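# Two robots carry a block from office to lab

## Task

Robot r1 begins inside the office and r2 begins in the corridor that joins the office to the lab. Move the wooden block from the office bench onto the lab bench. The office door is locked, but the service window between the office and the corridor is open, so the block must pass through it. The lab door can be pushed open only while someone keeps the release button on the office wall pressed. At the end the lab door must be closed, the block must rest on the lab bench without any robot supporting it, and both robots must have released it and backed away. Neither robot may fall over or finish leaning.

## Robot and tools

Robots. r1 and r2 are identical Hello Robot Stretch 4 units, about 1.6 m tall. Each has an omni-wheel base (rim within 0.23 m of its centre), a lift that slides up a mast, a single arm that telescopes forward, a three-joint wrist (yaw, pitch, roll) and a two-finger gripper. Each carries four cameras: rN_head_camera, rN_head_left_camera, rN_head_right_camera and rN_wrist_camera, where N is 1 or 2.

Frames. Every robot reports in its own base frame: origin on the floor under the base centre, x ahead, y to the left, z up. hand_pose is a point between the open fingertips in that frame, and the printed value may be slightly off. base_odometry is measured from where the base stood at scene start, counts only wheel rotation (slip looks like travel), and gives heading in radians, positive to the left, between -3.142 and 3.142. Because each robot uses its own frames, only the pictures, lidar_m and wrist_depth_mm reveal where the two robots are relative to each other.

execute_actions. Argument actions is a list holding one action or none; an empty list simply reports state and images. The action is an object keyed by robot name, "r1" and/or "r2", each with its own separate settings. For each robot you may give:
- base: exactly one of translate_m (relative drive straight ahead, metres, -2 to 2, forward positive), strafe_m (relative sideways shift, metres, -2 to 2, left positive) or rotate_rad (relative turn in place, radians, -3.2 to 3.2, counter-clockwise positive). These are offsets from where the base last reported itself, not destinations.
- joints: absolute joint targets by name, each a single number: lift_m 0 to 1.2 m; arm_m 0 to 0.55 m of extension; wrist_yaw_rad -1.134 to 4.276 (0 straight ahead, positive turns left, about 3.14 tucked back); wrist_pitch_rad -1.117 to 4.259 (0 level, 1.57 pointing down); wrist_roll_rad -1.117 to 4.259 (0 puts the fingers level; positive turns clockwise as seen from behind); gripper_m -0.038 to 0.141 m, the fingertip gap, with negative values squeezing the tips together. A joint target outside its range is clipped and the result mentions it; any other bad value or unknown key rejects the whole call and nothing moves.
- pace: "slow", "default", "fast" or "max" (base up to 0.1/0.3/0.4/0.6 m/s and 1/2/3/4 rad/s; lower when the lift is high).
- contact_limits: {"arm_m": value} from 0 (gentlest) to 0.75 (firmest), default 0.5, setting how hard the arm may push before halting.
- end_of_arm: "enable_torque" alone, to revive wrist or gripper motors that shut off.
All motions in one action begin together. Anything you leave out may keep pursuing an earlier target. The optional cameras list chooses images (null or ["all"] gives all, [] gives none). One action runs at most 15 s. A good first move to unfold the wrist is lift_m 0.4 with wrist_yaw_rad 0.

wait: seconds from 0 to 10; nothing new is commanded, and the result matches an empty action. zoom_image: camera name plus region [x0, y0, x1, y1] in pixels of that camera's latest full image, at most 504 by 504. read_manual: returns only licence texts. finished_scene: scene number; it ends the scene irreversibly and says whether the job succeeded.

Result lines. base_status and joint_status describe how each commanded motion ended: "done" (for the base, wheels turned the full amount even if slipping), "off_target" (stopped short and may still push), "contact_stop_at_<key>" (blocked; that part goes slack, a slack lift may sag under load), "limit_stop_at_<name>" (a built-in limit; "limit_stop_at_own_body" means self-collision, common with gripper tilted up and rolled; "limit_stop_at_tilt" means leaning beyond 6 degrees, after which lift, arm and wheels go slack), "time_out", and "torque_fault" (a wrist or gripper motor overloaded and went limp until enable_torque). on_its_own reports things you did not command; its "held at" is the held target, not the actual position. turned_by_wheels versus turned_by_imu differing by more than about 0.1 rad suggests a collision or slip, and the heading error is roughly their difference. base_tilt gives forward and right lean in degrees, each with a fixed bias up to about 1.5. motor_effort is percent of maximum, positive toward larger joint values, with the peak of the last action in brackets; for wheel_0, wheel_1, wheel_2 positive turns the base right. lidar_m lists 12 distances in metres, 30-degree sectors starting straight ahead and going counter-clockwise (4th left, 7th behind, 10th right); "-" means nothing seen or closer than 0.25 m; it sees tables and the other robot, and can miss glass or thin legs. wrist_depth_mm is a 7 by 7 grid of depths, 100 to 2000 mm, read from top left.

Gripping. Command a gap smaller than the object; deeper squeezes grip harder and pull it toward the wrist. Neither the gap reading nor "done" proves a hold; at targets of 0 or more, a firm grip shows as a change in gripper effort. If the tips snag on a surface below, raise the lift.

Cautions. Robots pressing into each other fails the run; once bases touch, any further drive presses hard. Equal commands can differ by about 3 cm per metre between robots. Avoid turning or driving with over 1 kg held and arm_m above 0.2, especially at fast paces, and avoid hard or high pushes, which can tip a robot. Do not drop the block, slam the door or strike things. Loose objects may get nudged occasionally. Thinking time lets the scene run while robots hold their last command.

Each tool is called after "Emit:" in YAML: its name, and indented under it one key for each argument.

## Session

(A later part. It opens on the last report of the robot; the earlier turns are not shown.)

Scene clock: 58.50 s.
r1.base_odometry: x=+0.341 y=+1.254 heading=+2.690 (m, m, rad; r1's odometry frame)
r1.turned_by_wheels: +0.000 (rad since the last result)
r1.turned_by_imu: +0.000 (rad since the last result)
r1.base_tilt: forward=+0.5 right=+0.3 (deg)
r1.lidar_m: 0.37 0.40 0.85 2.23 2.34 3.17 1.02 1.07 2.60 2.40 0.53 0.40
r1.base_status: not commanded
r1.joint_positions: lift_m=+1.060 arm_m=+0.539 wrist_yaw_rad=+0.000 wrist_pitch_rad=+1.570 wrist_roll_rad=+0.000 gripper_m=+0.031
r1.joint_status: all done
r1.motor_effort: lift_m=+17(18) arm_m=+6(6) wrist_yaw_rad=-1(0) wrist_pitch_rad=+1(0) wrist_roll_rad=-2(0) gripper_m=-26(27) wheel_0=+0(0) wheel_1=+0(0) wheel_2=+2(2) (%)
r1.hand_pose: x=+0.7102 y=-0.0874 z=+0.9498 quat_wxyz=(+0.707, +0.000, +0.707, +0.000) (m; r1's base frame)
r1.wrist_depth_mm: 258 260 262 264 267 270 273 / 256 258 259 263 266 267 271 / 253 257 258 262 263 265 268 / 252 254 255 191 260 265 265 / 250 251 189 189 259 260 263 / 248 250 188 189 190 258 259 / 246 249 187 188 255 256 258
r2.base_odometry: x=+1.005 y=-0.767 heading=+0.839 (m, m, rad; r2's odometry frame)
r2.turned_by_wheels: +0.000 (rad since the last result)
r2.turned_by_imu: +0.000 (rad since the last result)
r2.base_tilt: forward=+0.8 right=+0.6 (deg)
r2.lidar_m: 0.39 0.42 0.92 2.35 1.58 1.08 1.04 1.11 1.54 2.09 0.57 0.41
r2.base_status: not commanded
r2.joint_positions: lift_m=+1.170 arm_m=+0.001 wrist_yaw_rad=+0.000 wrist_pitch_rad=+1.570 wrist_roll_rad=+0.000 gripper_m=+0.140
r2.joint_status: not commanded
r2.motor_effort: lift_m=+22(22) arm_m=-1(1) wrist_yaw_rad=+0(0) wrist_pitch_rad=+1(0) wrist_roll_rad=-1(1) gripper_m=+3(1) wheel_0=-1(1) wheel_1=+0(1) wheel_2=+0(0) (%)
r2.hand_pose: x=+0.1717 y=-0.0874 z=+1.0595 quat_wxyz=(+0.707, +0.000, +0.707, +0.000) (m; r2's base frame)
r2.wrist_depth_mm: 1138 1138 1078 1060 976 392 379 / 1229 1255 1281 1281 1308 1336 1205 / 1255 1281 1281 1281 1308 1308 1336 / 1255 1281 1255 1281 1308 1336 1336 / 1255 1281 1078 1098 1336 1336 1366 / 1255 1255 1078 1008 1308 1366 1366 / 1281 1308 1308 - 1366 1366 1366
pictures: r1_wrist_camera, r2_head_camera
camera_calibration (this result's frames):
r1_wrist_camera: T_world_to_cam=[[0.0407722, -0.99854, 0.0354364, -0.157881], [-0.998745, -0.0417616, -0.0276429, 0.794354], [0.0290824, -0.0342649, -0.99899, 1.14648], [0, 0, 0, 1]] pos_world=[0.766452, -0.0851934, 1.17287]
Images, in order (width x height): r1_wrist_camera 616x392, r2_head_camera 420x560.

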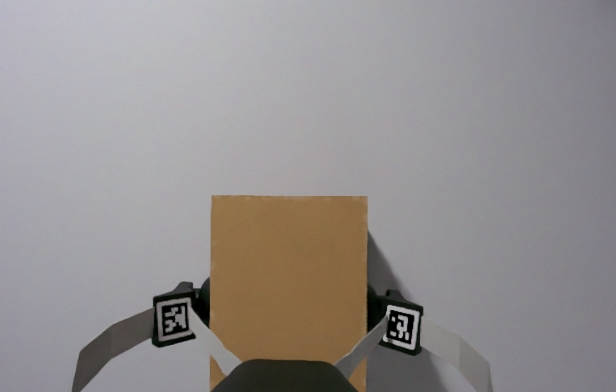

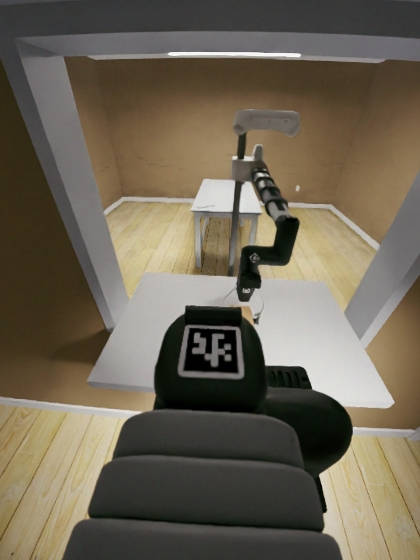

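Emit:
execute_actions:
  actions:
    - {"r1":{"joints":{"lift_m":1.065,"gripper_m":0.14}}}
  cameras: []

Emit:
execute_actions:
  actions:
    - {"r1":{"base":{"translate_m":-0.1},"joints":{"arm_m":0,"lift_m":1.1},"pace":"fast"}}
  cameras: []

Emit:
execute_actions:
  actions:
    - {"r1":{"base":{"strafe_m":-0.7},"joints":{"lift_m":0.92,"gripper_m":0,"wrist_pitch_rad":0.9},"pace":"max"},"r2":{"joints":{"arm_m":0.46}}}
  cameras: ["r2_wrist_camera","r1_head_right_camera"]

Scene clock: 63.57 s.
r1.base_odometry: x=+0.341 y=+1.254 heading=+2.690 (m, m, rad; r1's odometry frame)
r1.turned_by_wheels: +0.000 (rad since the last result)
r1.turned_by_imu: -0.002 (rad since the last result)
r1.base_tilt: forward=+0.4 right=+0.3 (deg)
r1.lidar_m: 0.36 0.39 0.84 2.25 2.32 3.17 1.02 1.07 2.59 2.43 0.54 0.37
r1.base_status: not commanded
r1.joint_positions: lift_m=+1.065 arm_m=+0.539 wrist_yaw_rad=+0.000 wrist_pitch_rad=+1.570 wrist_roll_rad=+0.000 gripper_m=+0.140
r1.joint_status: all done
r1.motor_effort: lift_m=+20(22) arm_m=+6(5) wrist_yaw_rad=+0(0) wrist_pitch_rad=+0(0) wrist_roll_rad=-1(0) gripper_m=+1(24) wheel_0=+0(0) wheel_1=+0(0) wheel_2=+2(2) (%)
r1.hand_pose: x=+0.7102 y=-0.0874 z=+0.9546 quat_wxyz=(+0.707, +0.000, +0.707, +0.000) (m; r1's base frame)
r1.wrist_depth_mm: 262 265 268 270 272 276 278 / 258 264 267 268 270 274 274 / 258 262 263 266 268 272 274 / 256 259 260 263 267 270 273 / 256 258 202 204 265 267 268 / 252 195 200 201 203 265 266 / 252 254 255 149 262 264 264
r2.base_odometry: x=+1.005 y=-0.767 heading=+0.839 (m, m, rad; r2's odometry frame)
r2.turned_by_wheels: +0.000 (rad since the last result)
r2.turned_by_imu: +0.002 (rad since the last result)
r2.base_tilt: forward=+0.7 right=+0.5 (deg)
r2.lidar_m: 0.38 0.41 0.91 2.33 1.58 1.10 1.04 1.10 1.55 2.08 0.56 0.42
r2.base_status: not commanded
r2.joint_positions: lift_m=+1.170 arm_m=+0.001 wrist_yaw_rad=+0.000 wrist_pitch_rad=+1.570 wrist_roll_rad=+0.000 gripper_m=+0.140
r2.joint_status: not commanded
r2.motor_effort: lift_m=+22(21) arm_m=-1(1) wrist_yaw_rad=+0(0) wrist_pitch_rad=+0(1) wrist_roll_rad=+0(0) gripper_m=+0(1) wheel_0=+0(0) wheel_1=+0(0) wheel_2=+0(0) (%)
r2.hand_pose: x=+0.1717 y=-0.0874 z=+1.0595 quat_wxyz=(+0.707, +0.000, +0.707, +0.000) (m; r2's base frame)
r2.wrist_depth_mm: 1138 1138 1078 1042 991 392 382 / 1229 1229 1229 1281 1281 1281 1229 / 1255 1255 1255 1281 1308 1308 1336 / 1281 1255 1281 1308 1308 1336 1366 / 1281 1281 1060 1098 1336 1336 1336 / 1281 1281 1078 1008 1336 1336 1366 / 1281 1308 1308 - 1366 1366 1366
pictures: none
No camera images: the call's "cameras" was empty. Leave "cameras" out to get every camera's image.

Scene clock: 65.73 s.
r1.base_odometry: x=+0.431 y=+1.211 heading=+2.690 (m, m, rad; r1's odometry frame)
r1.turned_by_wheels: +0.000 (rad since the last result)
r1.turned_by_imu: -0.001 (rad since the last result)
r1.base_tilt: forward=+0.3 right=+0.2 (deg)
r1.lidar_m: 0.47 0.50 0.99 2.22 2.33 3.15 0.92 0.98 2.61 2.53 0.69 0.50
r1.base_status: done
r1.joint_positions: lift_m=+1.100 arm_m=+0.003 wrist_yaw_rad=+0.000 wrist_pitch_rad=+1.570 wrist_roll_rad=+0.000 gripper_m=+0.140
r1.joint_status: all done
joint sent to its limit — the command would take r1.arm_m past its lower limit, so that joint was sent only as far as its limit.
r1.motor_effort: lift_m=+19(22) arm_m=-5(8) wrist_yaw_rad=+1(0) wrist_pitch_rad=-2(2) wrist_roll_rad=-2(2) gripper_m=-2(1) wheel_0=-1(6) wheel_1=-1(6) wheel_2=-2(10) (%)
r1.hand_pose: x=+0.1743 y=-0.0874 z=+0.9896 quat_wxyz=(+0.707, +0.000, +0.707, +0.000) (m; r1's base frame)
r1.wrist_depth_mm: 976 946 946 946 891 878 891 / 1205 1182 1182 1205 1205 1205 1182 / 1160 1160 1205 1182 1229 1229 1229 / 1160 1160 1182 1182 1205 1229 1229 / 1182 1160 976 991 1205 1205 1229 / 1160 195 960 976 218 1182 1229 / 1160 1160 1160 150 1182 1182 1205
r2.base_odometry: x=+1.005 y=-0.767 heading=+0.839 (m, m, rad; r2's odometry frame)
r2.turned_by_wheels: +0.000 (rad since the last result)
r2.turned_by_imu: +0.001 (rad since the last result)
r2.base_tilt: forward=+0.7 right=+0.5 (deg)
r2.lidar_m: 0.40 0.42 0.92 2.34 1.58 1.09 1.05 1.10 1.55 2.08 0.56 0.40
r2.base_status: not commanded
r2.joint_positions: lift_m=+1.170 arm_m=+0.001 wrist_yaw_rad=+0.000 wrist_pitch_rad=+1.570 wrist_roll_rad=+0.000 gripper_m=+0.140
r2.joint_status: not commanded
r2.motor_effort: lift_m=+22(21) arm_m=-1(1) wrist_yaw_rad=+1(0) wrist_pitch_rad=+0(1) wrist_roll_rad=-1(1) gripper_m=-4(0) wheel_0=+0(0) wheel_1=-1(1) wheel_2=+0(0) (%)
r2.hand_pose: x=+0.1717 y=-0.0874 z=+1.0595 quat_wxyz=(+0.707, +0.000, +0.707, +0.000) (m; r2's base frame)
r2.wrist_depth_mm: 1118 1138 1078 1042 976 392 382 / 1229 1255 1255 1308 1281 1281 1205 / 1229 1255 1281 1308 1308 1336 1336 / 1255 1281 1281 1308 1308 1308 1336 / 1281 1281 1078 1078 1308 1336 1366 / 1281 1255 1098 991 1336 1336 1366 / 1281 1308 1308 - 1336 1366 1397
pictures: none
No camera images: the call's "cameras" was empty. Leave "cameras" out to get every camera's image.

Scene clock: 69.17 s.
r1.base_odometry: x=+0.737 y=+1.840 heading=+2.690 (m, m, rad; r1's odometry frame)
r1.turned_by_wheels: +0.000 (rad since the last result)
r1.turned_by_imu: +0.000 (rad since the last result)
r1.base_tilt: forward=+0.3 right=+0.3 (deg)
r1.lidar_m: 0.56 0.51 0.67 2.62 3.06 0.95 0.96 2.63 1.89 1.82 1.04 0.73
r1.base_status: done
r1.joint_positions: lift_m=+0.920 arm_m=+0.003 wrist_yaw_rad=+0.000 wrist_pitch_rad=+0.901 wrist_roll_rad=+0.000 gripper_m=+0.000
r1.joint_status: all done
r1.motor_effort: lift_m=+17(18) arm_m=-5(5) wrist_yaw_rad=+0(2) wrist_pitch_rad=-2(7) wrist_roll_rad=-2(1) gripper_m=-7(4) wheel_0=+0(9) wheel_1=+1(8) wheel_2=-1(1) (%)
r1.hand_pose: x=+0.3531 y=-0.0874 z=+0.8720 quat_wxyz=(+0.900, +0.000, +0.436, +0.000) (m; r1's base frame)
r1.wrist_depth_mm: 349 449 452 449 455 452 459 / 327 504 512 508 517 517 508 / 580 585 580 585 591 585 585 / 691 683 691 691 691 699 676 / 820 831 842 831 831 820 820 / 1025 1025 189 201 960 1078 1060 / 976 960 976 591 991 1060 1078
r2.base_odometry: x=+1.005 y=-0.767 heading=+0.839 (m, m, rad; r2's odometry frame)
r2.turned_by_wheels: +0.000 (rad since the last result)
r2.turned_by_imu: +0.001 (rad since the last result)
r2.base_tilt: forward=+0.9 right=+0.6 (deg)
r2.lidar_m: 0.39 0.41 0.92 2.35 1.57 1.06 1.04 1.11 1.56 2.09 0.55 0.41
r2.base_status: not commanded
r2.joint_positions: lift_m=+1.170 arm_m=+0.459 wrist_yaw_rad=+0.000 wrist_pitch_rad=+1.570 wrist_roll_rad=+0.000 gripper_m=+0.140
r2.joint_status: all done
r2.motor_effort: lift_m=+21(21) arm_m=+5(6) wrist_yaw_rad=-1(1) wrist_pitch_rad=+0(1) wrist_roll_rad=+0(1) gripper_m=+2(1) wheel_0=-1(0) wheel_1=+0(1) wheel_2=+0(0) (%)
r2.hand_pose: x=+0.6303 y=-0.0874 z=+1.0595 quat_wxyz=(+0.707, +0.000, +0.707, +0.000) (m; r2's base frame)
r2.wrist_depth_mm: 349 351 357 362 366 370 375 / 353 355 362 366 368 375 377 / 355 359 364 366 373 375 379 / 357 364 366 310 375 379 382 / 362 364 370 314 379 382 387 / 364 366 373 315 379 387 389 / 366 370 375 - 384 389 394
pictures: r1_head_right_camera, r2_wrist_camera
camera_calibration (this result's frames):
r2_wrist_camera: T_world_to_cam=[[0.0380381, -0.998601, 0.036733, -0.160719], [-0.998998, -0.0371335, 0.0250018, 0.649918], [-0.0236028, -0.0376472, -0.999012, 1.29919], [0, 0, 0, 1]] pos_world=[0.686044, -0.08745, 1.28756]
Images, in order (width x height): r1_head_right_camera 420x672, r2_wrist_camera 616x392.

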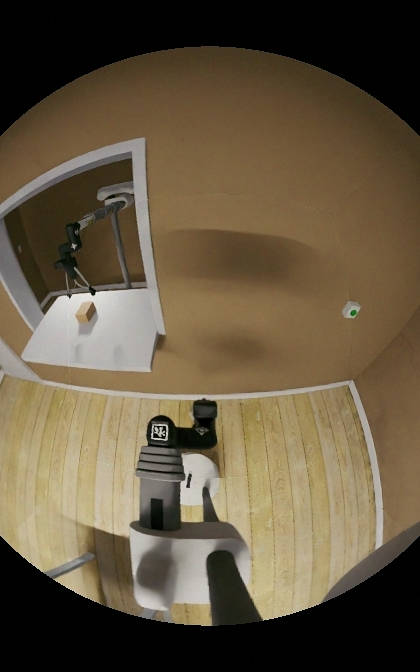

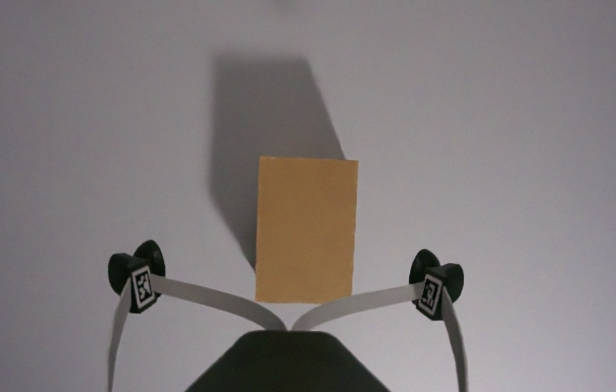

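Emit:
execute_actions:
  actions:
    - {"r1":{"base":{"strafe_m":-0.3},"joints":{"wrist_pitch_rad":0},"pace":"max"},"r2":{"base":{"strafe_m":-0.017},"joints":{"arm_m":0.472,"lift_m":1.065}}}
  cameras: ["r2_wrist_camera"]

Emit:
execute_actions:
  actions:
    - {"r1":{"base":{"strafe_m":-0.48},"pace":"max"},"r2":{"joints":{"gripper_m":0.03}}}
  cameras: ["r2_wrist_camera","r1_wrist_camera","r1_head_camera"]

Scene clock: 75.30 s.
r1.base_odometry: x=+0.868 y=+2.110 heading=+2.690 (m, m, rad; r1's odometry frame)
r1.turned_by_wheels: +0.000 (rad since the last result)
r1.turned_by_imu: -0.001 (rad since the last result)
r1.base_tilt: forward=+0.1 right=+0.5 (deg)
r1.lidar_m: 0.70 0.67 0.69 2.63 1.34 1.06 1.87 2.21 1.60 1.52 1.03 0.73
r1.base_status: done
r1.joint_positions: lift_m=+0.920 arm_m=+0.003 wrist_yaw_rad=+0.000 wrist_pitch_rad=+0.002 wrist_roll_rad=+0.000 gripper_m=+0.000
r1.joint_status: all done
r1.motor_effort: lift_m=+17(17) arm_m=-5(5) wrist_yaw_rad=+1(0) wrist_pitch_rad=-5(11) wrist_roll_rad=+0(1) gripper_m=-6(7) wheel_0=+0(10) wheel_1=+2(10) wheel_2=-1(1) (%)
r1.hand_pose: x=+0.4626 y=-0.0874 z=+1.0976 quat_wxyz=(+1.000, +0.000, +0.001, +0.000) (m; r1's base frame)
r1.wrist_depth_mm: 473 473 480 488 496 504 512 / 466 473 473 484 488 492 504 / 459 462 469 480 488 492 500 / 459 466 473 469 488 492 496 / 459 459 469 473 480 484 492 / 455 459 188 200 473 480 496 / 449 455 462 325 469 477 484
r2.base_odometry: x=+1.017 y=-0.778 heading=+0.839 (m, m, rad; r2's odometry frame)
r2.turned_by_wheels: +0.000 (rad since the last result)
r2.turned_by_imu: +0.002 (rad since the last result)
r2.base_tilt: forward=+0.8 right=+0.7 (deg)
r2.lidar_m: 0.39 0.42 0.92 2.37 1.58 1.08 1.04 1.10 1.56 2.13 0.56 0.41
r2.base_status: done
r2.joint_positions: lift_m=+1.065 arm_m=+0.471 wrist_yaw_rad=+0.000 wrist_pitch_rad=+1.570 wrist_roll_rad=+0.000 gripper_m=+0.140
r2.joint_status: all done
r2.motor_effort: lift_m=+15(17) arm_m=+5(4) wrist_yaw_rad=-1(0) wrist_pitch_rad=+0(0) wrist_roll_rad=+0(1) gripper_m=+0(1) wheel_0=+0(8) wheel_1=-2(10) wheel_2=+0(0) (%)
r2.hand_pose: x=+0.6422 y=-0.0874 z=+0.9550 quat_wxyz=(+0.707, +0.000, +0.707, +0.000) (m; r2's base frame)
r2.wrist_depth_mm: 251 253 256 259 263 265 268 / 252 255 259 262 265 268 270 / 255 258 260 264 267 270 273 / 257 260 204 206 268 272 274 / 258 260 206 207 271 274 278 / 262 263 207 208 272 277 281 / 264 266 267 - 276 279 282
pictures: r2_wrist_camera
camera_calibration (this result's frames):
r2_wrist_camera: T_world_to_cam=[[0.0380149, -0.998602, 0.036726, -0.157316], [-0.998994, -0.0371036, 0.025186, 0.664284], [-0.0237882, -0.0376465, -0.999008, 1.19525], [0, 0, 0, 1]] pos_world=[0.698029, -0.0874517, 1.18311]
Images, in order (width x height): r2_wrist_camera 616x392.

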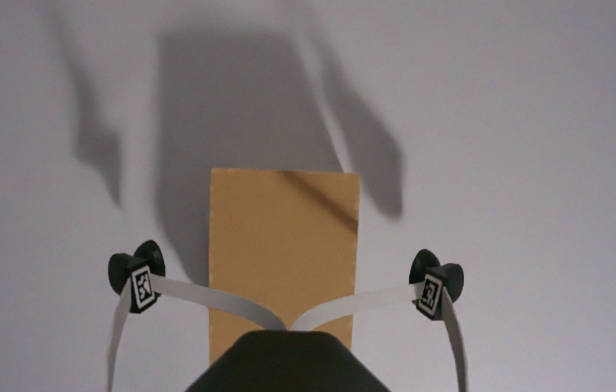

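Scene clock: 77.87 s.
r1.base_odometry: x=+1.078 y=+2.542 heading=+2.690 (m, m, rad; r1's odometry frame)
r1.turned_by_wheels: +0.000 (rad since the last result)
r1.turned_by_imu: +0.000 (rad since the last result)
r1.base_tilt: forward=+0.3 right=+0.3 (deg)
r1.lidar_m: 0.67 0.74 1.01 1.89 1.33 1.38 3.68 1.47 1.09 1.04 1.02 0.73
r1.base_status: done
r1.joint_positions: lift_m=+0.920 arm_m=+0.003 wrist_yaw_rad=+0.000 wrist_pitch_rad=+0.002 wrist_roll_rad=+0.000 gripper_m=+0.000
r1.joint_status: not commanded
r1.motor_effort: lift_m=+17(17) arm_m=-5(5) wrist_yaw_rad=+1(0) wrist_pitch_rad=-3(7) wrist_roll_rad=-1(1) gripper_m=-6(6) wheel_0=+0(9) wheel_1=+2(10) wheel_2=-1(1) (%)
r1.hand_pose: x=+0.4626 y=-0.0874 z=+1.0976 quat_wxyz=(+1.000, +0.000, +0.001, +0.000) (m; r1's base frame)
r1.wrist_depth_mm: 473 480 480 496 500 504 512 / 473 477 484 496 496 500 508 / 466 473 480 480 488 496 504 / 466 466 477 480 488 496 500 / 459 462 477 442 484 492 500 / 459 469 188 202 477 488 492 / 449 459 462 327 473 480 488
r2.base_odometry: x=+1.017 y=-0.778 heading=+0.839 (m, m, rad; r2's odometry frame)
r2.turned_by_wheels: +0.000 (rad since the last result)
r2.turned_by_imu: +0.001 (rad since the last result)
r2.base_tilt: forward=+0.7 right=+0.6 (deg)
r2.lidar_m: 0.39 0.42 0.91 2.36 1.58 1.10 1.04 1.11 1.54 2.13 0.56 0.41
r2.base_status: not commanded
r2.joint_positions: lift_m=+1.065 arm_m=+0.471 wrist_yaw_rad=+0.000 wrist_pitch_rad=+1.570 wrist_roll_rad=+0.000 gripper_m=+0.031
r2.joint_status: all done
r2.motor_effort: lift_m=+16(16) arm_m=+5(5) wrist_yaw_rad=-1(0) wrist_pitch_rad=+0(1) wrist_roll_rad=+1(1) gripper_m=-22(24) wheel_0=+0(0) wheel_1=-2(2) wheel_2=+0(0) (%)
r2.hand_pose: x=+0.6422 y=-0.0874 z=+0.9550 quat_wxyz=(+0.707, +0.000, +0.707, +0.000) (m; r2's base frame)
r2.wrist_depth_mm: 249 253 256 259 262 265 266 / 252 255 258 260 263 266 270 / 254 257 260 264 266 270 271 / 256 259 190 190 268 272 273 / 258 262 190 191 270 273 277 / 262 180 191 193 192 276 279 / 264 265 267 - 277 278 282
pictures: r1_head_camera, r1_wrist_camera, r2_wrist_camera
camera_calibration (this result's frames):
r1_wrist_camera: T_world_to_cam=[[-0.0352818, -0.998552, 0.0406047, -0.123507], [0.024555, -0.0414839, -0.998837, 1.14382], [0.999076, -0.0342438, 0.0259831, -0.272443], [0, 0, 0, 1]] pos_world=[0.239747, -0.0852071, 1.15458]
r2_wrist_camera: T_world_to_cam=[[0.0380145, -0.998602, 0.036726, -0.157314], [-0.998994, -0.0371032, 0.0251862, 0.664287], [-0.0237883, -0.0376465, -0.999008, 1.19519], [0, 0, 0, 1]] pos_world=[0.69803, -0.0874517, 1.18305]
Images, in order (width x height): r1_head_camera 420x560, r1_wrist_camera 616x392, r2_wrist_camera 616x392.

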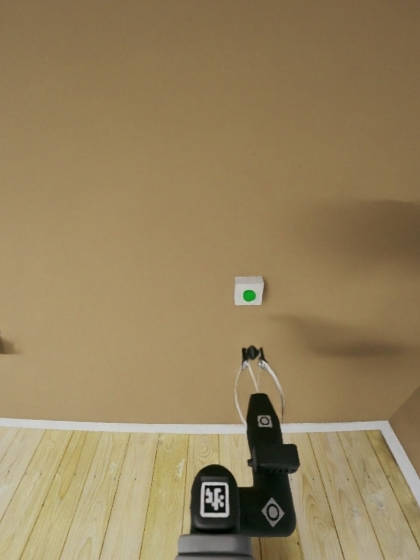

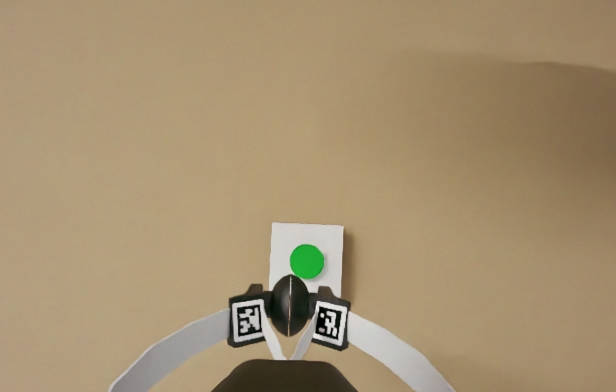

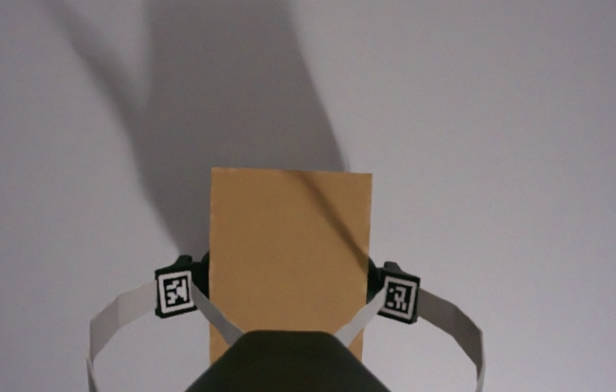

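Emit:
execute_actions:
  actions:
    - {"r1":{"base":{"strafe_m":-0.02},"joints":{"arm_m":0.13}},"r2":{"base":{"translate_m":-0.6},"joints":{"arm_m":0.02,"lift_m":1.09},"pace":"fast"}}
  cameras: ["r1_wrist_camera"]

Emit:
execute_actions:
  actions:
    - {"r1":{"joints":{"arm_m":0.19},"pace":"slow","contact_limits":{"arm_m":0.2}},"r2":{"base":{"strafe_m":1.4},"joints":{"wrist_yaw_rad":3.0,"lift_m":0.6},"pace":"max"}}
  cameras: ["r1_wrist_camera","r1_head_camera","r2_head_left_camera"]

Scene clock: 86.40 s.
r1.base_odometry: x=+1.086 y=+2.560 heading=+2.690 (m, m, rad; r1's odometry frame)
r1.turned_by_wheels: +0.000 (rad since the last result)
r1.turned_by_imu: -0.002 (rad since the last result)
r1.base_tilt: forward=+0.3 right=+0.3 (deg)
r1.lidar_m: 0.67 0.74 1.03 1.90 1.35 1.37 3.68 1.41 1.07 1.02 1.02 0.74
r1.base_status: done
r1.joint_positions: lift_m=+0.920 arm_m=+0.129 wrist_yaw_rad=+0.000 wrist_pitch_rad=+0.002 wrist_roll_rad=+0.000 gripper_m=+0.000
r1.joint_status: all done
r1.motor_effort: lift_m=+17(17) arm_m=+6(5) wrist_yaw_rad=+1(1) wrist_pitch_rad=-7(7) wrist_roll_rad=-1(3) gripper_m=-7(7) wheel_0=-1(8) wheel_1=+1(8) wheel_2=+0(3) (%)
r1.hand_pose: x=+0.5884 y=-0.0874 z=+1.0977 quat_wxyz=(+1.000, +0.000, +0.001, +0.000) (m; r1's base frame)
r1.wrist_depth_mm: 349 353 359 364 370 373 379 / 349 351 357 362 368 373 375 / 349 351 355 357 364 370 377 / 343 349 353 353 364 366 373 / 342 345 349 315 359 362 366 / 340 342 189 201 357 362 364 / 336 340 342 266 353 359 364
r2.base_odometry: x=+0.617 y=-1.225 heading=+0.839 (m, m, rad; r2's odometry frame)
r2.turned_by_wheels: +0.000 (rad since the last result)
r2.turned_by_imu: +0.004 (rad since the last result)
r2.base_tilt: forward=+0.9 right=+0.6 (deg)
r2.lidar_m: 0.99 1.05 1.80 1.82 0.62 0.45 0.43 0.47 0.68 1.96 1.70 1.04
r2.base_status: done
r2.joint_positions: lift_m=+1.090 arm_m=+0.021 wrist_yaw_rad=+0.000 wrist_pitch_rad=+1.570 wrist_roll_rad=+0.000 gripper_m=+0.031
r2.joint_status: all done
r2.motor_effort: lift_m=+23(23) arm_m=-5(5) wrist_yaw_rad=+0(1) wrist_pitch_rad=-1(1) wrist_roll_rad=+0(1) gripper_m=-21(25) wheel_0=-1(7) wheel_1=-2(8) wheel_2=+1(12) (%)
r2.hand_pose: x=+0.1919 y=-0.0874 z=+0.9794 quat_wxyz=(+0.707, +0.000, +0.707, +0.000) (m; r2's base frame)
r2.wrist_depth_mm: 1160 1160 1182 1182 1182 1205 1229 / 1160 1160 1160 1205 1229 1229 1229 / 1160 1182 1182 1205 1229 1255 1255 / 1182 1205 189 190 1229 1229 1281 / 1182 1205 190 191 1229 1255 1281 / 1182 179 191 193 191 1255 1281 / 1205 1205 1229 - 1255 1281 1281
pictures: r1_wrist_camera
camera_calibration (this result's frames):
r1_wrist_camera: T_world_to_cam=[[-0.0352426, -0.998554, 0.0405968, -0.119071], [0.0247833, -0.0414828, -0.998832, 1.14066], [0.999071, -0.0341953, 0.0262095, -0.398388], [0, 0, 0, 1]] pos_world=[0.365553, -0.0852039, 1.1546]
Images, in order (width x height): r1_wrist_camera 616x392.

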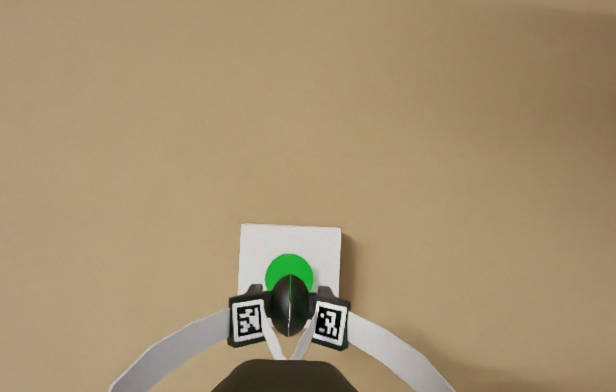

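Scene clock: 91.93 s.
r1.base_odometry: x=+1.086 y=+2.560 heading=+2.690 (m, m, rad; r1's odometry frame)
r1.turned_by_wheels: +0.000 (rad since the last result)
r1.turned_by_imu: -0.002 (rad since the last result)
r1.base_tilt: forward=+0.3 right=+0.3 (deg)
r1.lidar_m: 0.70 0.73 1.01 1.91 1.35 1.37 3.69 1.41 1.07 1.01 1.03 0.74
r1.base_status: not commanded
r1.joint_positions: lift_m=+0.920 arm_m=+0.189 wrist_yaw_rad=+0.000 wrist_pitch_rad=+0.002 wrist_roll_rad=+0.000 gripper_m=+0.000
r1.joint_status: all done
r1.motor_effort: lift_m=+17(17) arm_m=+6(4) wrist_yaw_rad=+0(0) wrist_pitch_rad=-6(5) wrist_roll_rad=-3(2) gripper_m=-8(6) wheel_0=-1(1) wheel_1=+1(0) wheel_2=-1(0) (%)
r1.contact_limits: arm_m 0.2
r1.hand_pose: x=+0.6484 y=-0.0874 z=+1.0977 quat_wxyz=(+1.000, +0.000, +0.001, +0.000) (m; r1's base frame)
r1.wrist_depth_mm: 291 294 300 303 306 312 315 / 291 293 300 301 306 309 312 / 287 291 296 300 304 307 310 / 285 291 294 296 300 304 309 / 286 289 291 256 300 303 304 / 282 285 188 200 296 301 306 / 282 282 287 219 294 298 301
r2.base_odometry: x=-0.425 y=-0.289 heading=+0.839 (m, m, rad; r2's odometry frame)
r2.turned_by_wheels: +0.000 (rad since the last result)
r2.turned_by_imu: +0.002 (rad since the last result)
r2.base_tilt: forward=+0.8 right=+0.5 (deg)
r2.lidar_m: 1.25 1.32 1.00 0.97 0.54 0.50 0.47 0.50 0.70 1.79 1.48 1.31
r2.base_status: done
r2.joint_positions: lift_m=+0.600 arm_m=+0.021 wrist_yaw_rad=+2.999 wrist_pitch_rad=+1.570 wrist_roll_rad=+0.000 gripper_m=+0.031
r2.joint_status: all done
r2.motor_effort: lift_m=+17(20) arm_m=-4(4) wrist_yaw_rad=+2(9) wrist_pitch_rad=+1(2) wrist_roll_rad=+0(0) gripper_m=-22(25) wheel_0=+1(9) wheel_1=-1(12) wheel_2=+0(0) (%)
r2.hand_pose: x=+0.2038 y=+0.0866 z=+0.4899 quat_wxyz=(+0.050, -0.705, +0.050, +0.706) (m; r2's base frame)
r2.wrist_depth_mm: 676 484 488 492 715 715 732 / 683 484 492 496 723 723 741 / 691 492 496 500 723 732 741 / 699 496 189 190 723 750 741 / 707 707 191 192 732 741 750 / 707 180 191 193 192 741 759 / 707 715 723 - 750 759 759
pictures: r1_head_camera, r1_wrist_camera, r2_head_left_camera
camera_calibration (this result's frames):
r1_wrist_camera: T_world_to_cam=[[-0.0352428, -0.998554, 0.0405968, -0.116957], [0.0247834, -0.0414828, -0.998832, 1.13917], [0.999071, -0.0341955, 0.0262095, -0.458301], [0, 0, 0, 1]] pos_world=[0.425521, -0.085204, 1.1546]
Images, in order (width x height): r1_head_camera 420x560, r1_wrist_camera 616x392, r2_head_left_camera 420x672.

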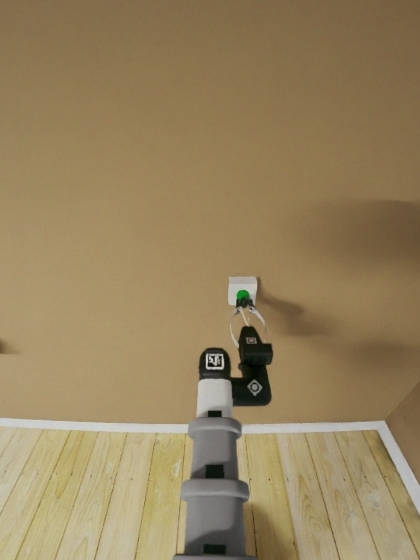

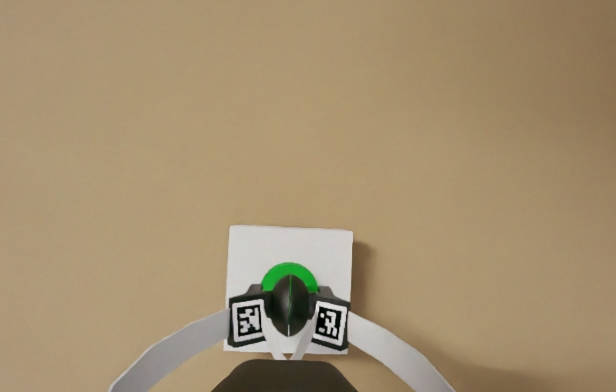

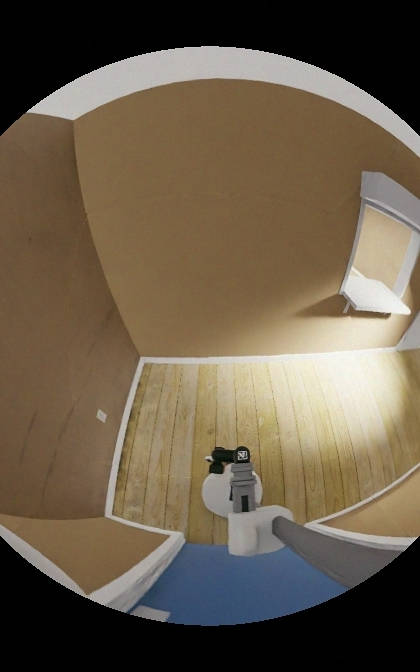

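Emit:
execute_actions:
  actions:
    - {"r1":{"joints":{"arm_m":0.205},"pace":"slow","contact_limits":{"arm_m":0.4}},"r2":{"base":{"translate_m":-0.23},"pace":"fast"}}
  cameras: ["r1_wrist_camera"]

Scene clock: 95.77 s.
r1.base_odometry: x=+1.086 y=+2.560 heading=+2.690 (m, m, rad; r1's odometry frame)
r1.turned_by_wheels: +0.000 (rad since the last result)
r1.turned_by_imu: -0.001 (rad since the last result)
r1.base_tilt: forward=+0.2 right=+0.3 (deg)
r1.lidar_m: 0.70 0.76 1.02 1.88 1.36 1.40 3.69 1.42 1.06 1.00 1.03 0.75
r1.base_status: not commanded
r1.joint_positions: lift_m=+0.920 arm_m=+0.204 wrist_yaw_rad=-0.001 wrist_pitch_rad=+0.002 wrist_roll_rad=+0.000 gripper_m=+0.000
r1.joint_status: all done
r1.motor_effort: lift_m=+17(17) arm_m=+7(8) wrist_yaw_rad=+2(2) wrist_pitch_rad=-5(5) wrist_roll_rad=-2(1) gripper_m=-6(7) wheel_0=-1(1) wheel_1=+1(1) wheel_2=-1(1) (%)
r1.contact_limits: arm_m 0.4
r1.hand_pose: x=+0.6631 y=-0.0876 z=+1.0977 quat_wxyz=(+1.000, +0.000, +0.001, +0.000) (m; r1's base frame)
r1.wrist_depth_mm: 278 282 286 289 293 296 301 / 276 281 283 287 291 296 297 / 274 278 281 285 290 293 297 / 272 276 278 283 286 290 290 / 270 273 274 243 283 287 291 / 270 272 189 200 282 285 289 / 267 268 253 182 278 285 287
r2.base_odometry: x=-0.579 y=-0.461 heading=+0.839 (m, m, rad; r2's odometry frame)
r2.turned_by_wheels: +0.000 (rad since the last result)
r2.turned_by_imu: +0.002 (rad since the last result)
r2.base_tilt: forward=+0.7 right=+0.6 (deg)
r2.lidar_m: 1.50 1.35 1.00 0.62 0.37 0.26 0.25 0.26 0.37 0.77 1.76 1.55
r2.base_status: done
r2.joint_positions: lift_m=+0.600 arm_m=+0.021 wrist_yaw_rad=+3.000 wrist_pitch_rad=+1.570 wrist_roll_rad=+0.000 gripper_m=+0.031
r2.joint_status: not commanded
r2.motor_effort: lift_m=+17(17) arm_m=-5(4) wrist_yaw_rad=+1(2) wrist_pitch_rad=+0(0) wrist_roll_rad=+1(0) gripper_m=-26(24) wheel_0=-1(9) wheel_1=+0(5) wheel_2=-3(13) (%)
r2.hand_pose: x=+0.2038 y=+0.0866 z=+0.4899 quat_wxyz=(+0.050, -0.705, +0.050, +0.706) (m; r2's base frame)
r2.wrist_depth_mm: 676 480 488 496 715 723 723 / 683 484 492 496 723 732 732 / 699 488 496 500 723 732 732 / 691 496 190 190 732 732 750 / 707 707 190 191 723 741 750 / 707 180 191 193 191 750 750 / 707 715 723 - 741 750 759
pictures: r1_wrist_camera
camera_calibration (this result's frames):
r1_wrist_camera: T_world_to_cam=[[-0.0359821, -0.998528, 0.0405968, -0.11616], [0.0247526, -0.0415012, -0.998832, 1.13881], [0.999046, -0.0349352, 0.0262094, -0.473051], [0, 0, 0, 1]] pos_world=[0.440232, -0.0852525, 1.1546]
Images, in order (width x height): r1_wrist_camera 616x392.

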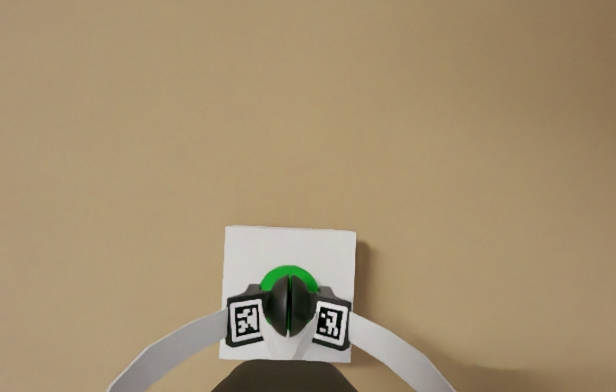

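Emit:
execute_actions:
  actions:
    - {"r1":{"joints":{"arm_m":0.213},"pace":"slow","contact_limits":{"arm_m":0.4}}}
  cameras: ["r1_wrist_camera"]

Emit:
execute_actions:
  actions:
    - {"r2":{"base":{"translate_m":-0.1},"pace":"slow"}}
  cameras: ["r2_head_left_camera"]

Scene clock: 99.00 s.
r1.base_odometry: x=+1.087 y=+2.560 heading=+2.689 (m, m, rad; r1's odometry frame)
r1.turned_by_wheels: +0.000 (rad since the last result)
r1.turned_by_imu: -0.001 (rad since the last result)
r1.base_tilt: forward=+0.2 right=+0.2 (deg)
r1.lidar_m: 0.71 0.75 1.03 1.89 1.37 1.37 3.69 1.41 1.07 1.00 1.04 0.75
r1.base_status: not commanded
r1.joint_positions: lift_m=+0.920 arm_m=+0.211 wrist_yaw_rad=-0.006 wrist_pitch_rad=+0.001 wrist_roll_rad=+0.000 gripper_m=+0.000
r1.joint_status: all done
r1.on_its_own: wrist_yaw_rad is at rest, and its effort (+19) is outside its rest range (-13 to +13)
r1.motor_effort: lift_m=+17(17) arm_m=+14(10) wrist_yaw_rad=+19(19) wrist_pitch_rad=-2(4) wrist_roll_rad=+0(1) gripper_m=-3(5) wheel_0=+2(2) wheel_1=+1(1) wheel_2=-8(8) (%)
r1.contact_limits: arm_m 0.4
r1.hand_pose: x=+0.6694 y=-0.0893 z=+1.0980 quat_wxyz=(+1.000, +0.000, +0.001, -0.003) (m; r1's base frame)
r1.wrist_depth_mm: 272 274 281 285 289 293 296 / 272 273 281 282 286 290 296 / 267 273 277 281 285 289 293 / 266 272 274 278 282 286 290 / 265 268 270 237 282 283 287 / 263 267 187 200 279 283 286 / 262 263 267 208 175 279 282
r2.base_odometry: x=-0.579 y=-0.461 heading=+0.839 (m, m, rad; r2's odometry frame)
r2.turned_by_wheels: +0.000 (rad since the last result)
r2.turned_by_imu: +0.001 (rad since the last result)
r2.base_tilt: forward=+0.8 right=+0.8 (deg)
r2.lidar_m: 1.50 1.34 1.02 0.64 0.35 0.26 0.25 0.27 0.38 0.78 1.76 1.54
r2.base_status: not commanded
r2.joint_positions: lift_m=+0.600 arm_m=+0.021 wrist_yaw_rad=+3.000 wrist_pitch_rad=+1.570 wrist_roll_rad=+0.000 gripper_m=+0.031
r2.joint_status: not commanded
r2.motor_effort: lift_m=+17(17) arm_m=-4(4) wrist_yaw_rad=+1(1) wrist_pitch_rad=+0(1) wrist_roll_rad=+1(1) gripper_m=-26(23) wheel_0=-1(1) wheel_1=+0(0) wheel_2=-2(2) (%)
r2.hand_pose: x=+0.2038 y=+0.0866 z=+0.4899 quat_wxyz=(+0.050, -0.705, +0.050, +0.706) (m; r2's base frame)
r2.wrist_depth_mm: 676 480 488 492 715 732 732 / 683 484 492 492 707 732 732 / 691 488 492 500 723 732 741 / 691 496 189 190 723 732 741 / 707 699 190 191 732 741 750 / 699 180 191 193 192 750 759 / 715 723 723 - 741 750 768
pictures: r1_wrist_camera
camera_calibration (this result's frames):
r1_wrist_camera: T_world_to_cam=[[-0.0417368, -0.998305, 0.0405625, -0.113681], [0.0254857, -0.0416484, -0.998807, 1.13834], [0.998804, -0.0406532, 0.0271807, -0.480848], [0, 0, 0, 1]] pos_world=[0.446517, -0.0856261, 1.15466]
Images, in order (width x height): r1_wrist_camera 616x392.

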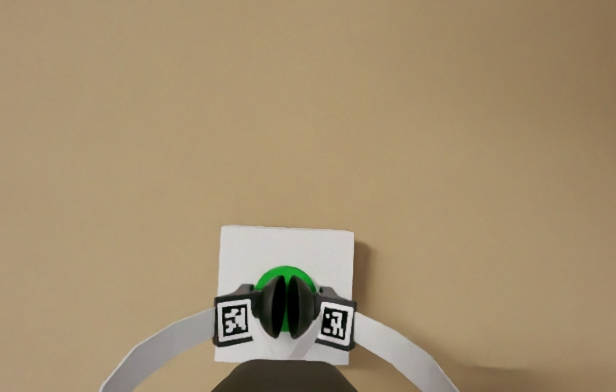

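Scene clock: 101.30 s.
r1.base_odometry: x=+1.087 y=+2.560 heading=+2.689 (m, m, rad; r1's odometry frame)
r1.turned_by_wheels: +0.000 (rad since the last result)
r1.turned_by_imu: -0.001 (rad since the last result)
r1.base_tilt: forward=+0.3 right=+0.3 (deg)
r1.lidar_m: 0.71 0.75 1.03 1.91 1.37 1.38 3.69 1.41 1.08 1.01 1.02 0.75
r1.base_status: not commanded
r1.joint_positions: lift_m=+0.920 arm_m=+0.211 wrist_yaw_rad=-0.006 wrist_pitch_rad=+0.001 wrist_roll_rad=+0.000 gripper_m=+0.000
r1.joint_status: not commanded
r1.on_its_own: wrist_yaw_rad is at rest, and its effort (+19) is outside its rest range (-13 to +13)
r1.motor_effort: lift_m=+17(17) arm_m=+14(13) wrist_yaw_rad=+19(19) wrist_pitch_rad=-4(4) wrist_roll_rad=+1(0) gripper_m=-3(3) wheel_0=+2(2) wheel_1=+1(1) wheel_2=-8(8) (%)
r1.hand_pose: x=+0.6694 y=-0.0893 z=+1.0980 quat_wxyz=(+1.000, +0.000, +0.001, -0.003) (m; r1's base frame)
r1.wrist_depth_mm: 272 277 279 286 290 290 297 / 271 274 278 282 286 291 296 / 270 272 277 281 283 289 291 / 266 270 273 278 281 285 291 / 264 268 268 238 279 283 289 / 263 267 187 200 278 283 287 / 262 264 266 211 175 279 283
r2.base_odometry: x=-0.646 y=-0.535 heading=+0.839 (m, m, rad; r2's odometry frame)
r2.turned_by_wheels: +0.000 (rad since the last result)
r2.turned_by_imu: +0.001 (rad since the last result)
r2.base_tilt: forward=+0.8 right=+0.6 (deg)
r2.lidar_m: 1.59 1.35 1.01 0.36 0.33 0.25 - 0.25 0.28 0.55 1.91 1.66
r2.base_status: done
r2.joint_positions: lift_m=+0.600 arm_m=+0.021 wrist_yaw_rad=+3.000 wrist_pitch_rad=+1.570 wrist_roll_rad=+0.000 gripper_m=+0.031
r2.joint_status: not commanded
r2.motor_effort: lift_m=+18(17) arm_m=-4(4) wrist_yaw_rad=+1(1) wrist_pitch_rad=+0(2) wrist_roll_rad=+1(0) gripper_m=-22(23) wheel_0=-3(7) wheel_1=-2(12) wheel_2=+4(13) (%)
r2.hand_pose: x=+0.2038 y=+0.0866 z=+0.4898 quat_wxyz=(+0.050, -0.705, +0.050, +0.706) (m; r2's base frame)
r2.wrist_depth_mm: 676 480 484 492 707 597 634 / 683 484 492 496 723 723 732 / 691 488 492 500 723 723 741 / 691 496 189 190 723 741 741 / 699 707 190 191 732 741 759 / 707 180 191 193 192 759 759 / 707 715 723 - 750 750 759
pictures: r2_head_left_camera
Images, in order (width x height): r2_head_left_camera 420x672.

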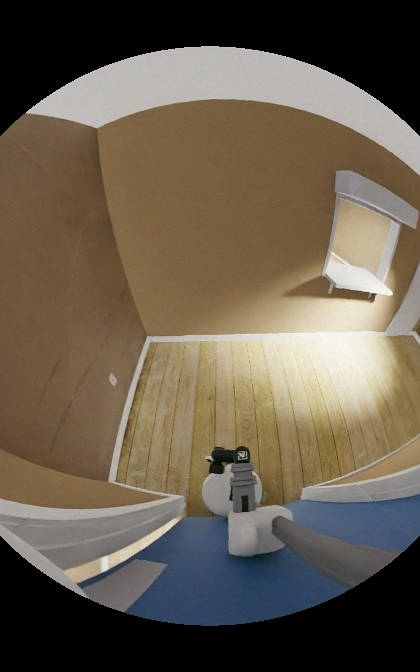

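Opening.

Emit:
execute_actions:
  actions:
    - {"r2":{"base":{"translate_m":-0.65},"joints":{"wrist_pitch_rad":1.2}}}
  cameras: ["r2_head_left_camera","r2_wrist_camera"]

Scene clock: 107.00 s.
r1.base_odometry: x=+1.087 y=+2.560 heading=+2.689 (m, m, rad; r1's odometry frame)
r1.turned_by_wheels: +0.000 (rad since the last result)
r1.turned_by_imu: -0.002 (rad since the last result)
r1.base_tilt: forward=+0.2 right=+0.4 (deg)
r1.lidar_m: 0.69 0.74 1.02 1.90 1.35 1.41 3.68 1.43 1.06 1.01 1.03 0.73
r1.base_status: not commanded
r1.joint_positions: lift_m=+0.920 arm_m=+0.211 wrist_yaw_rad=-0.006 wrist_pitch_rad=+0.001 wrist_roll_rad=+0.000 gripper_m=+0.000
r1.joint_status: not commanded
r1.on_its_own: wrist_yaw_rad is at rest, and its effort (+19) is outside its rest range (-13 to +13)
r1.motor_effort: lift_m=+17(17) arm_m=+14(14) wrist_yaw_rad=+19(19) wrist_pitch_rad=-1(2) wrist_roll_rad=+0(1) gripper_m=-3(4) wheel_0=+2(2) wheel_1=+1(1) wheel_2=-8(8) (%)
r1.hand_pose: x=+0.6694 y=-0.0893 z=+1.0980 quat_wxyz=(+1.000, +0.000, +0.001, -0.003) (m; r1's base frame)
r1.wrist_depth_mm: 273 276 281 283 290 293 297 / 271 274 278 282 287 291 294 / 268 272 276 281 286 289 293 / 266 270 276 278 282 285 291 / 264 270 270 237 279 283 289 / 264 267 187 201 278 283 286 / 260 262 267 210 176 281 286
r2.base_odometry: x=-1.080 y=-1.018 heading=+0.839 (m, m, rad; r2's odometry frame)
r2.turned_by_wheels: +0.000 (rad since the last result)
r2.turned_by_imu: +0.004 (rad since the last result)
r2.base_tilt: forward=+0.9 right=+0.6 (deg)
r2.lidar_m: 2.25 0.58 0.68 1.00 1.04 1.46 0.30 0.25 - 0.25 0.30 0.81
r2.base_status: done
r2.joint_positions: lift_m=+0.600 arm_m=+0.021 wrist_yaw_rad=+3.000 wrist_pitch_rad=+1.202 wrist_roll_rad=+0.000 gripper_m=+0.031
r2.joint_status: all done
r2.motor_effort: lift_m=+17(17) arm_m=-4(4) wrist_yaw_rad=+0(0) wrist_pitch_rad=-5(10) wrist_roll_rad=+0(0) gripper_m=-26(28) wheel_0=-2(6) wheel_1=-1(8) wheel_2=+1(16) (%)
r2.hand_pose: x=+0.1010 y=+0.1012 z=+0.5092 quat_wxyz=(+0.058, -0.564, +0.040, +0.823) (m; r2's base frame)
r2.wrist_depth_mm: 399 530 904 917 946 960 976 / 303 574 854 866 891 904 931 / 424 530 574 831 842 866 866 / 512 535 189 190 798 809 820 / 525 512 191 192 759 768 788 / 609 179 191 193 192 741 741 / 654 473 473 - 699 699 715
pictures: r2_head_left_camera, r2_wrist_camera
camera_calibration (this result's frames):
r2_wrist_camera: T_world_to_cam=[[0.119154, 0.99172, 0.0478915, -0.147348], [0.936907, -0.0963399, -0.336043, 0.136222], [-0.328646, 0.0849106, -0.940628, 0.73276], [0, 0, 0, 1]] pos_world=[0.130748, 0.0970322, 0.742088]
Images, in order (width x height): r2_head_left_camera 420x672, r2_wrist_camera 616x392.

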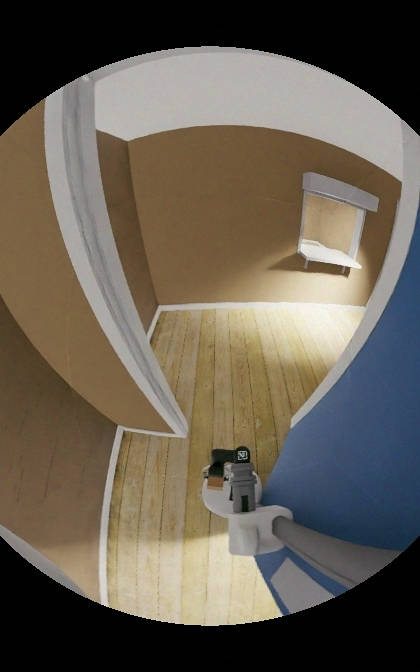

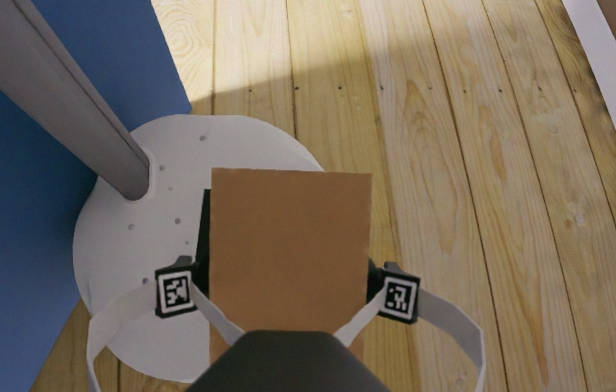

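Emit:
execute_actions:
  actions:
    - {"r2":{"base":{"translate_m":-0.7},"joints":{"arm_m":0.002}},"r1":{"joints":{"arm_m":0.01},"base":{"translate_m":-0.2}}}
  cameras: ["r2_head_left_camera"]

Emit:
execute_actions:
  actions:
    - {"r2":{"base":{"rotate_rad":-1.57},"pace":"fast"}}
  cameras: ["r2_head_left_camera","r2_head_camera"]

Scene clock: 113.47 s.
r1.base_odometry: x=+1.266 y=+2.473 heading=+2.689 (m, m, rad; r1's odometry frame)
r1.turned_by_wheels: +0.000 (rad since the last result)
r1.turned_by_imu: -0.002 (rad since the last result)
r1.base_tilt: forward=+0.2 right=+0.2 (deg)
r1.lidar_m: 0.87 0.95 1.17 3.40 1.22 1.38 3.47 1.46 1.05 1.02 1.07 0.95
r1.base_status: done
r1.joint_positions: lift_m=+0.920 arm_m=+0.011 wrist_yaw_rad=+0.000 wrist_pitch_rad=+0.002 wrist_roll_rad=+0.000 gripper_m=+0.000
r1.joint_status: all done
r1.motor_effort: lift_m=+17(17) arm_m=-5(12) wrist_yaw_rad=+1(19) wrist_pitch_rad=-5(4) wrist_roll_rad=+0(1) gripper_m=-7(8) wheel_0=-2(6) wheel_1=+0(7) wheel_2=+0(7) (%)
r1.hand_pose: x=+0.4704 y=-0.0875 z=+1.0977 quat_wxyz=(+1.000, +0.000, +0.001, +0.000) (m; r1's base frame)
r1.wrist_depth_mm: 661 668 676 691 691 699 715 / 661 668 683 676 699 699 699 / 661 661 661 676 683 691 691 / 661 647 661 668 683 683 699 / 647 640 654 676 668 691 699 / 640 654 187 200 676 676 691 / 634 634 647 421 668 676 683
r2.base_odometry: x=-1.548 y=-1.539 heading=+0.839 (m, m, rad; r2's odometry frame)
r2.turned_by_wheels: +0.000 (rad since the last result)
r2.turned_by_imu: +0.004 (rad since the last result)
r2.base_tilt: forward=+0.8 right=+0.6 (deg)
r2.lidar_m: 0.46 1.23 1.05 1.01 1.07 1.40 1.36 1.40 1.01 0.96 1.04 0.80
r2.base_status: done
r2.joint_positions: lift_m=+0.600 arm_m=+0.003 wrist_yaw_rad=+3.000 wrist_pitch_rad=+1.202 wrist_roll_rad=+0.000 gripper_m=+0.031
r2.joint_status: all done
r2.motor_effort: lift_m=+18(18) arm_m=-5(7) wrist_yaw_rad=+0(0) wrist_pitch_rad=-5(7) wrist_roll_rad=+0(1) gripper_m=-22(26) wheel_0=-1(5) wheel_1=-1(9) wheel_2=+1(12) (%)
r2.hand_pose: x=+0.0831 y=+0.1012 z=+0.5092 quat_wxyz=(+0.058, -0.564, +0.040, +0.823) (m; r2's base frame)
r2.wrist_depth_mm: 866 891 891 917 931 960 976 / 301 842 854 866 891 904 931 / 340 559 574 820 842 854 878 / 750 525 189 190 798 820 820 / 707 512 190 191 750 778 778 / 676 180 191 193 191 732 741 / 654 473 473 - 699 691 715
pictures: r2_head_left_camera
Images, in order (width x height): r2_head_left_camera 420x672.

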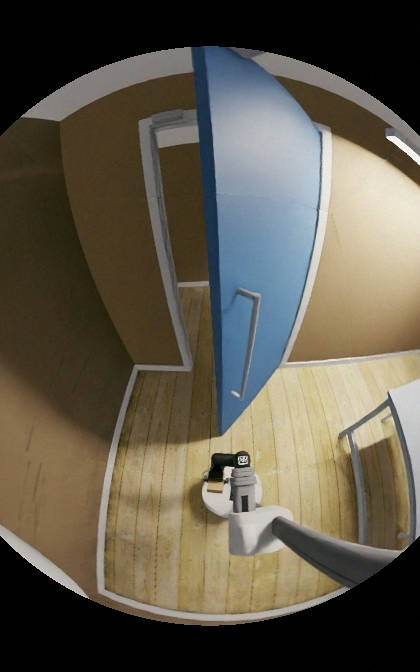

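Scene clock: 115.23 s.
r1.base_odometry: x=+1.266 y=+2.473 heading=+2.689 (m, m, rad; r1's odometry frame)
r1.turned_by_wheels: +0.000 (rad since the last result)
r1.turned_by_imu: -0.001 (rad since the last result)
r1.base_tilt: forward=+0.3 right=+0.3 (deg)
r1.lidar_m: 0.87 0.95 1.15 3.43 1.23 1.37 3.46 1.44 1.04 1.01 1.07 0.95
r1.base_status: not commanded
r1.joint_positions: lift_m=+0.920 arm_m=+0.011 wrist_yaw_rad=+0.000 wrist_pitch_rad=+0.002 wrist_roll_rad=+0.000 gripper_m=+0.000
r1.joint_status: not commanded
r1.motor_effort: lift_m=+17(17) arm_m=-6(5) wrist_yaw_rad=+1(0) wrist_pitch_rad=-5(5) wrist_roll_rad=-2(2) gripper_m=-6(8) wheel_0=-2(2) wheel_1=+0(0) wheel_2=+0(0) (%)
r1.hand_pose: x=+0.4704 y=-0.0875 z=+1.0977 quat_wxyz=(+1.000, +0.000, +0.001, +0.000) (m; r1's base frame)
r1.wrist_depth_mm: 661 668 676 683 707 707 715 / 661 661 676 683 683 699 707 / 654 661 661 668 683 691 723 / 647 654 661 676 683 691 699 / 640 654 654 661 683 683 699 / 640 640 189 200 668 683 676 / 634 640 661 421 661 676 683
r2.base_odometry: x=-1.548 y=-1.539 heading=-0.731 (m, m, rad; r2's odometry frame)
r2.turned_by_wheels: -1.570 (rad since the last result)
r2.turned_by_imu: -1.563 (rad since the last result)
r2.base_tilt: forward=+0.7 right=+0.7 (deg)
r2.lidar_m: 0.98 1.03 1.20 1.16 1.13 1.05 1.02 1.07 1.41 1.35 1.36 1.02
r2.base_status: done
r2.joint_positions: lift_m=+0.600 arm_m=+0.003 wrist_yaw_rad=+3.000 wrist_pitch_rad=+1.202 wrist_roll_rad=+0.000 gripper_m=+0.031
r2.joint_status: not commanded
r2.motor_effort: lift_m=+18(18) arm_m=-5(5) wrist_yaw_rad=+1(1) wrist_pitch_rad=-6(6) wrist_roll_rad=+0(0) gripper_m=-27(23) wheel_0=+0(7) wheel_1=+2(10) wheel_2=-1(10) (%)
r2.hand_pose: x=+0.0832 y=+0.1012 z=+0.5092 quat_wxyz=(+0.058, -0.564, +0.040, +0.823) (m; r2's base frame)
r2.wrist_depth_mm: 866 891 904 917 946 960 976 / 301 842 866 878 891 917 917 / 340 559 580 820 842 854 866 / 741 530 189 190 788 820 820 / 699 508 191 192 759 778 778 / 668 179 191 193 192 741 732 / 647 473 473 - 691 707 715
pictures: r2_head_camera, r2_head_left_camera
Images, in order (width x height): r2_head_camera 420x560, r2_head_left_camera 420x672.

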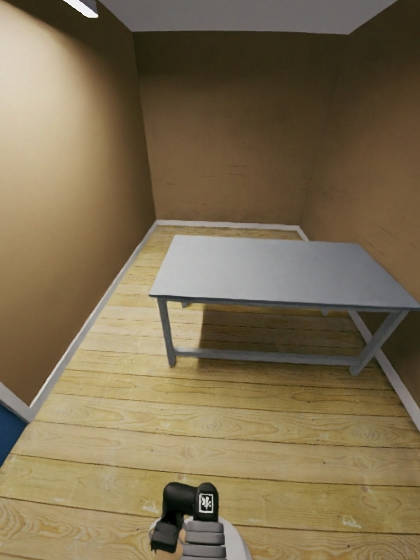

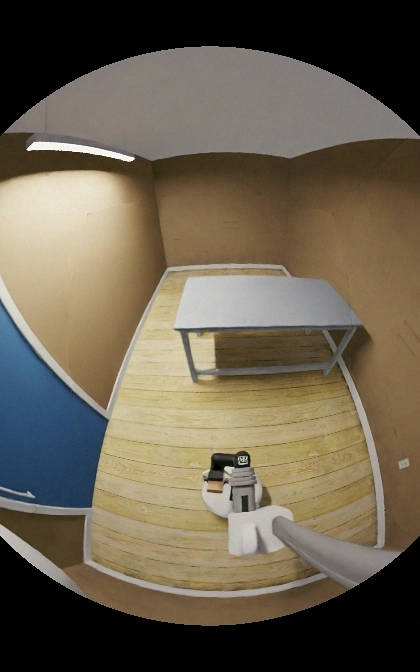

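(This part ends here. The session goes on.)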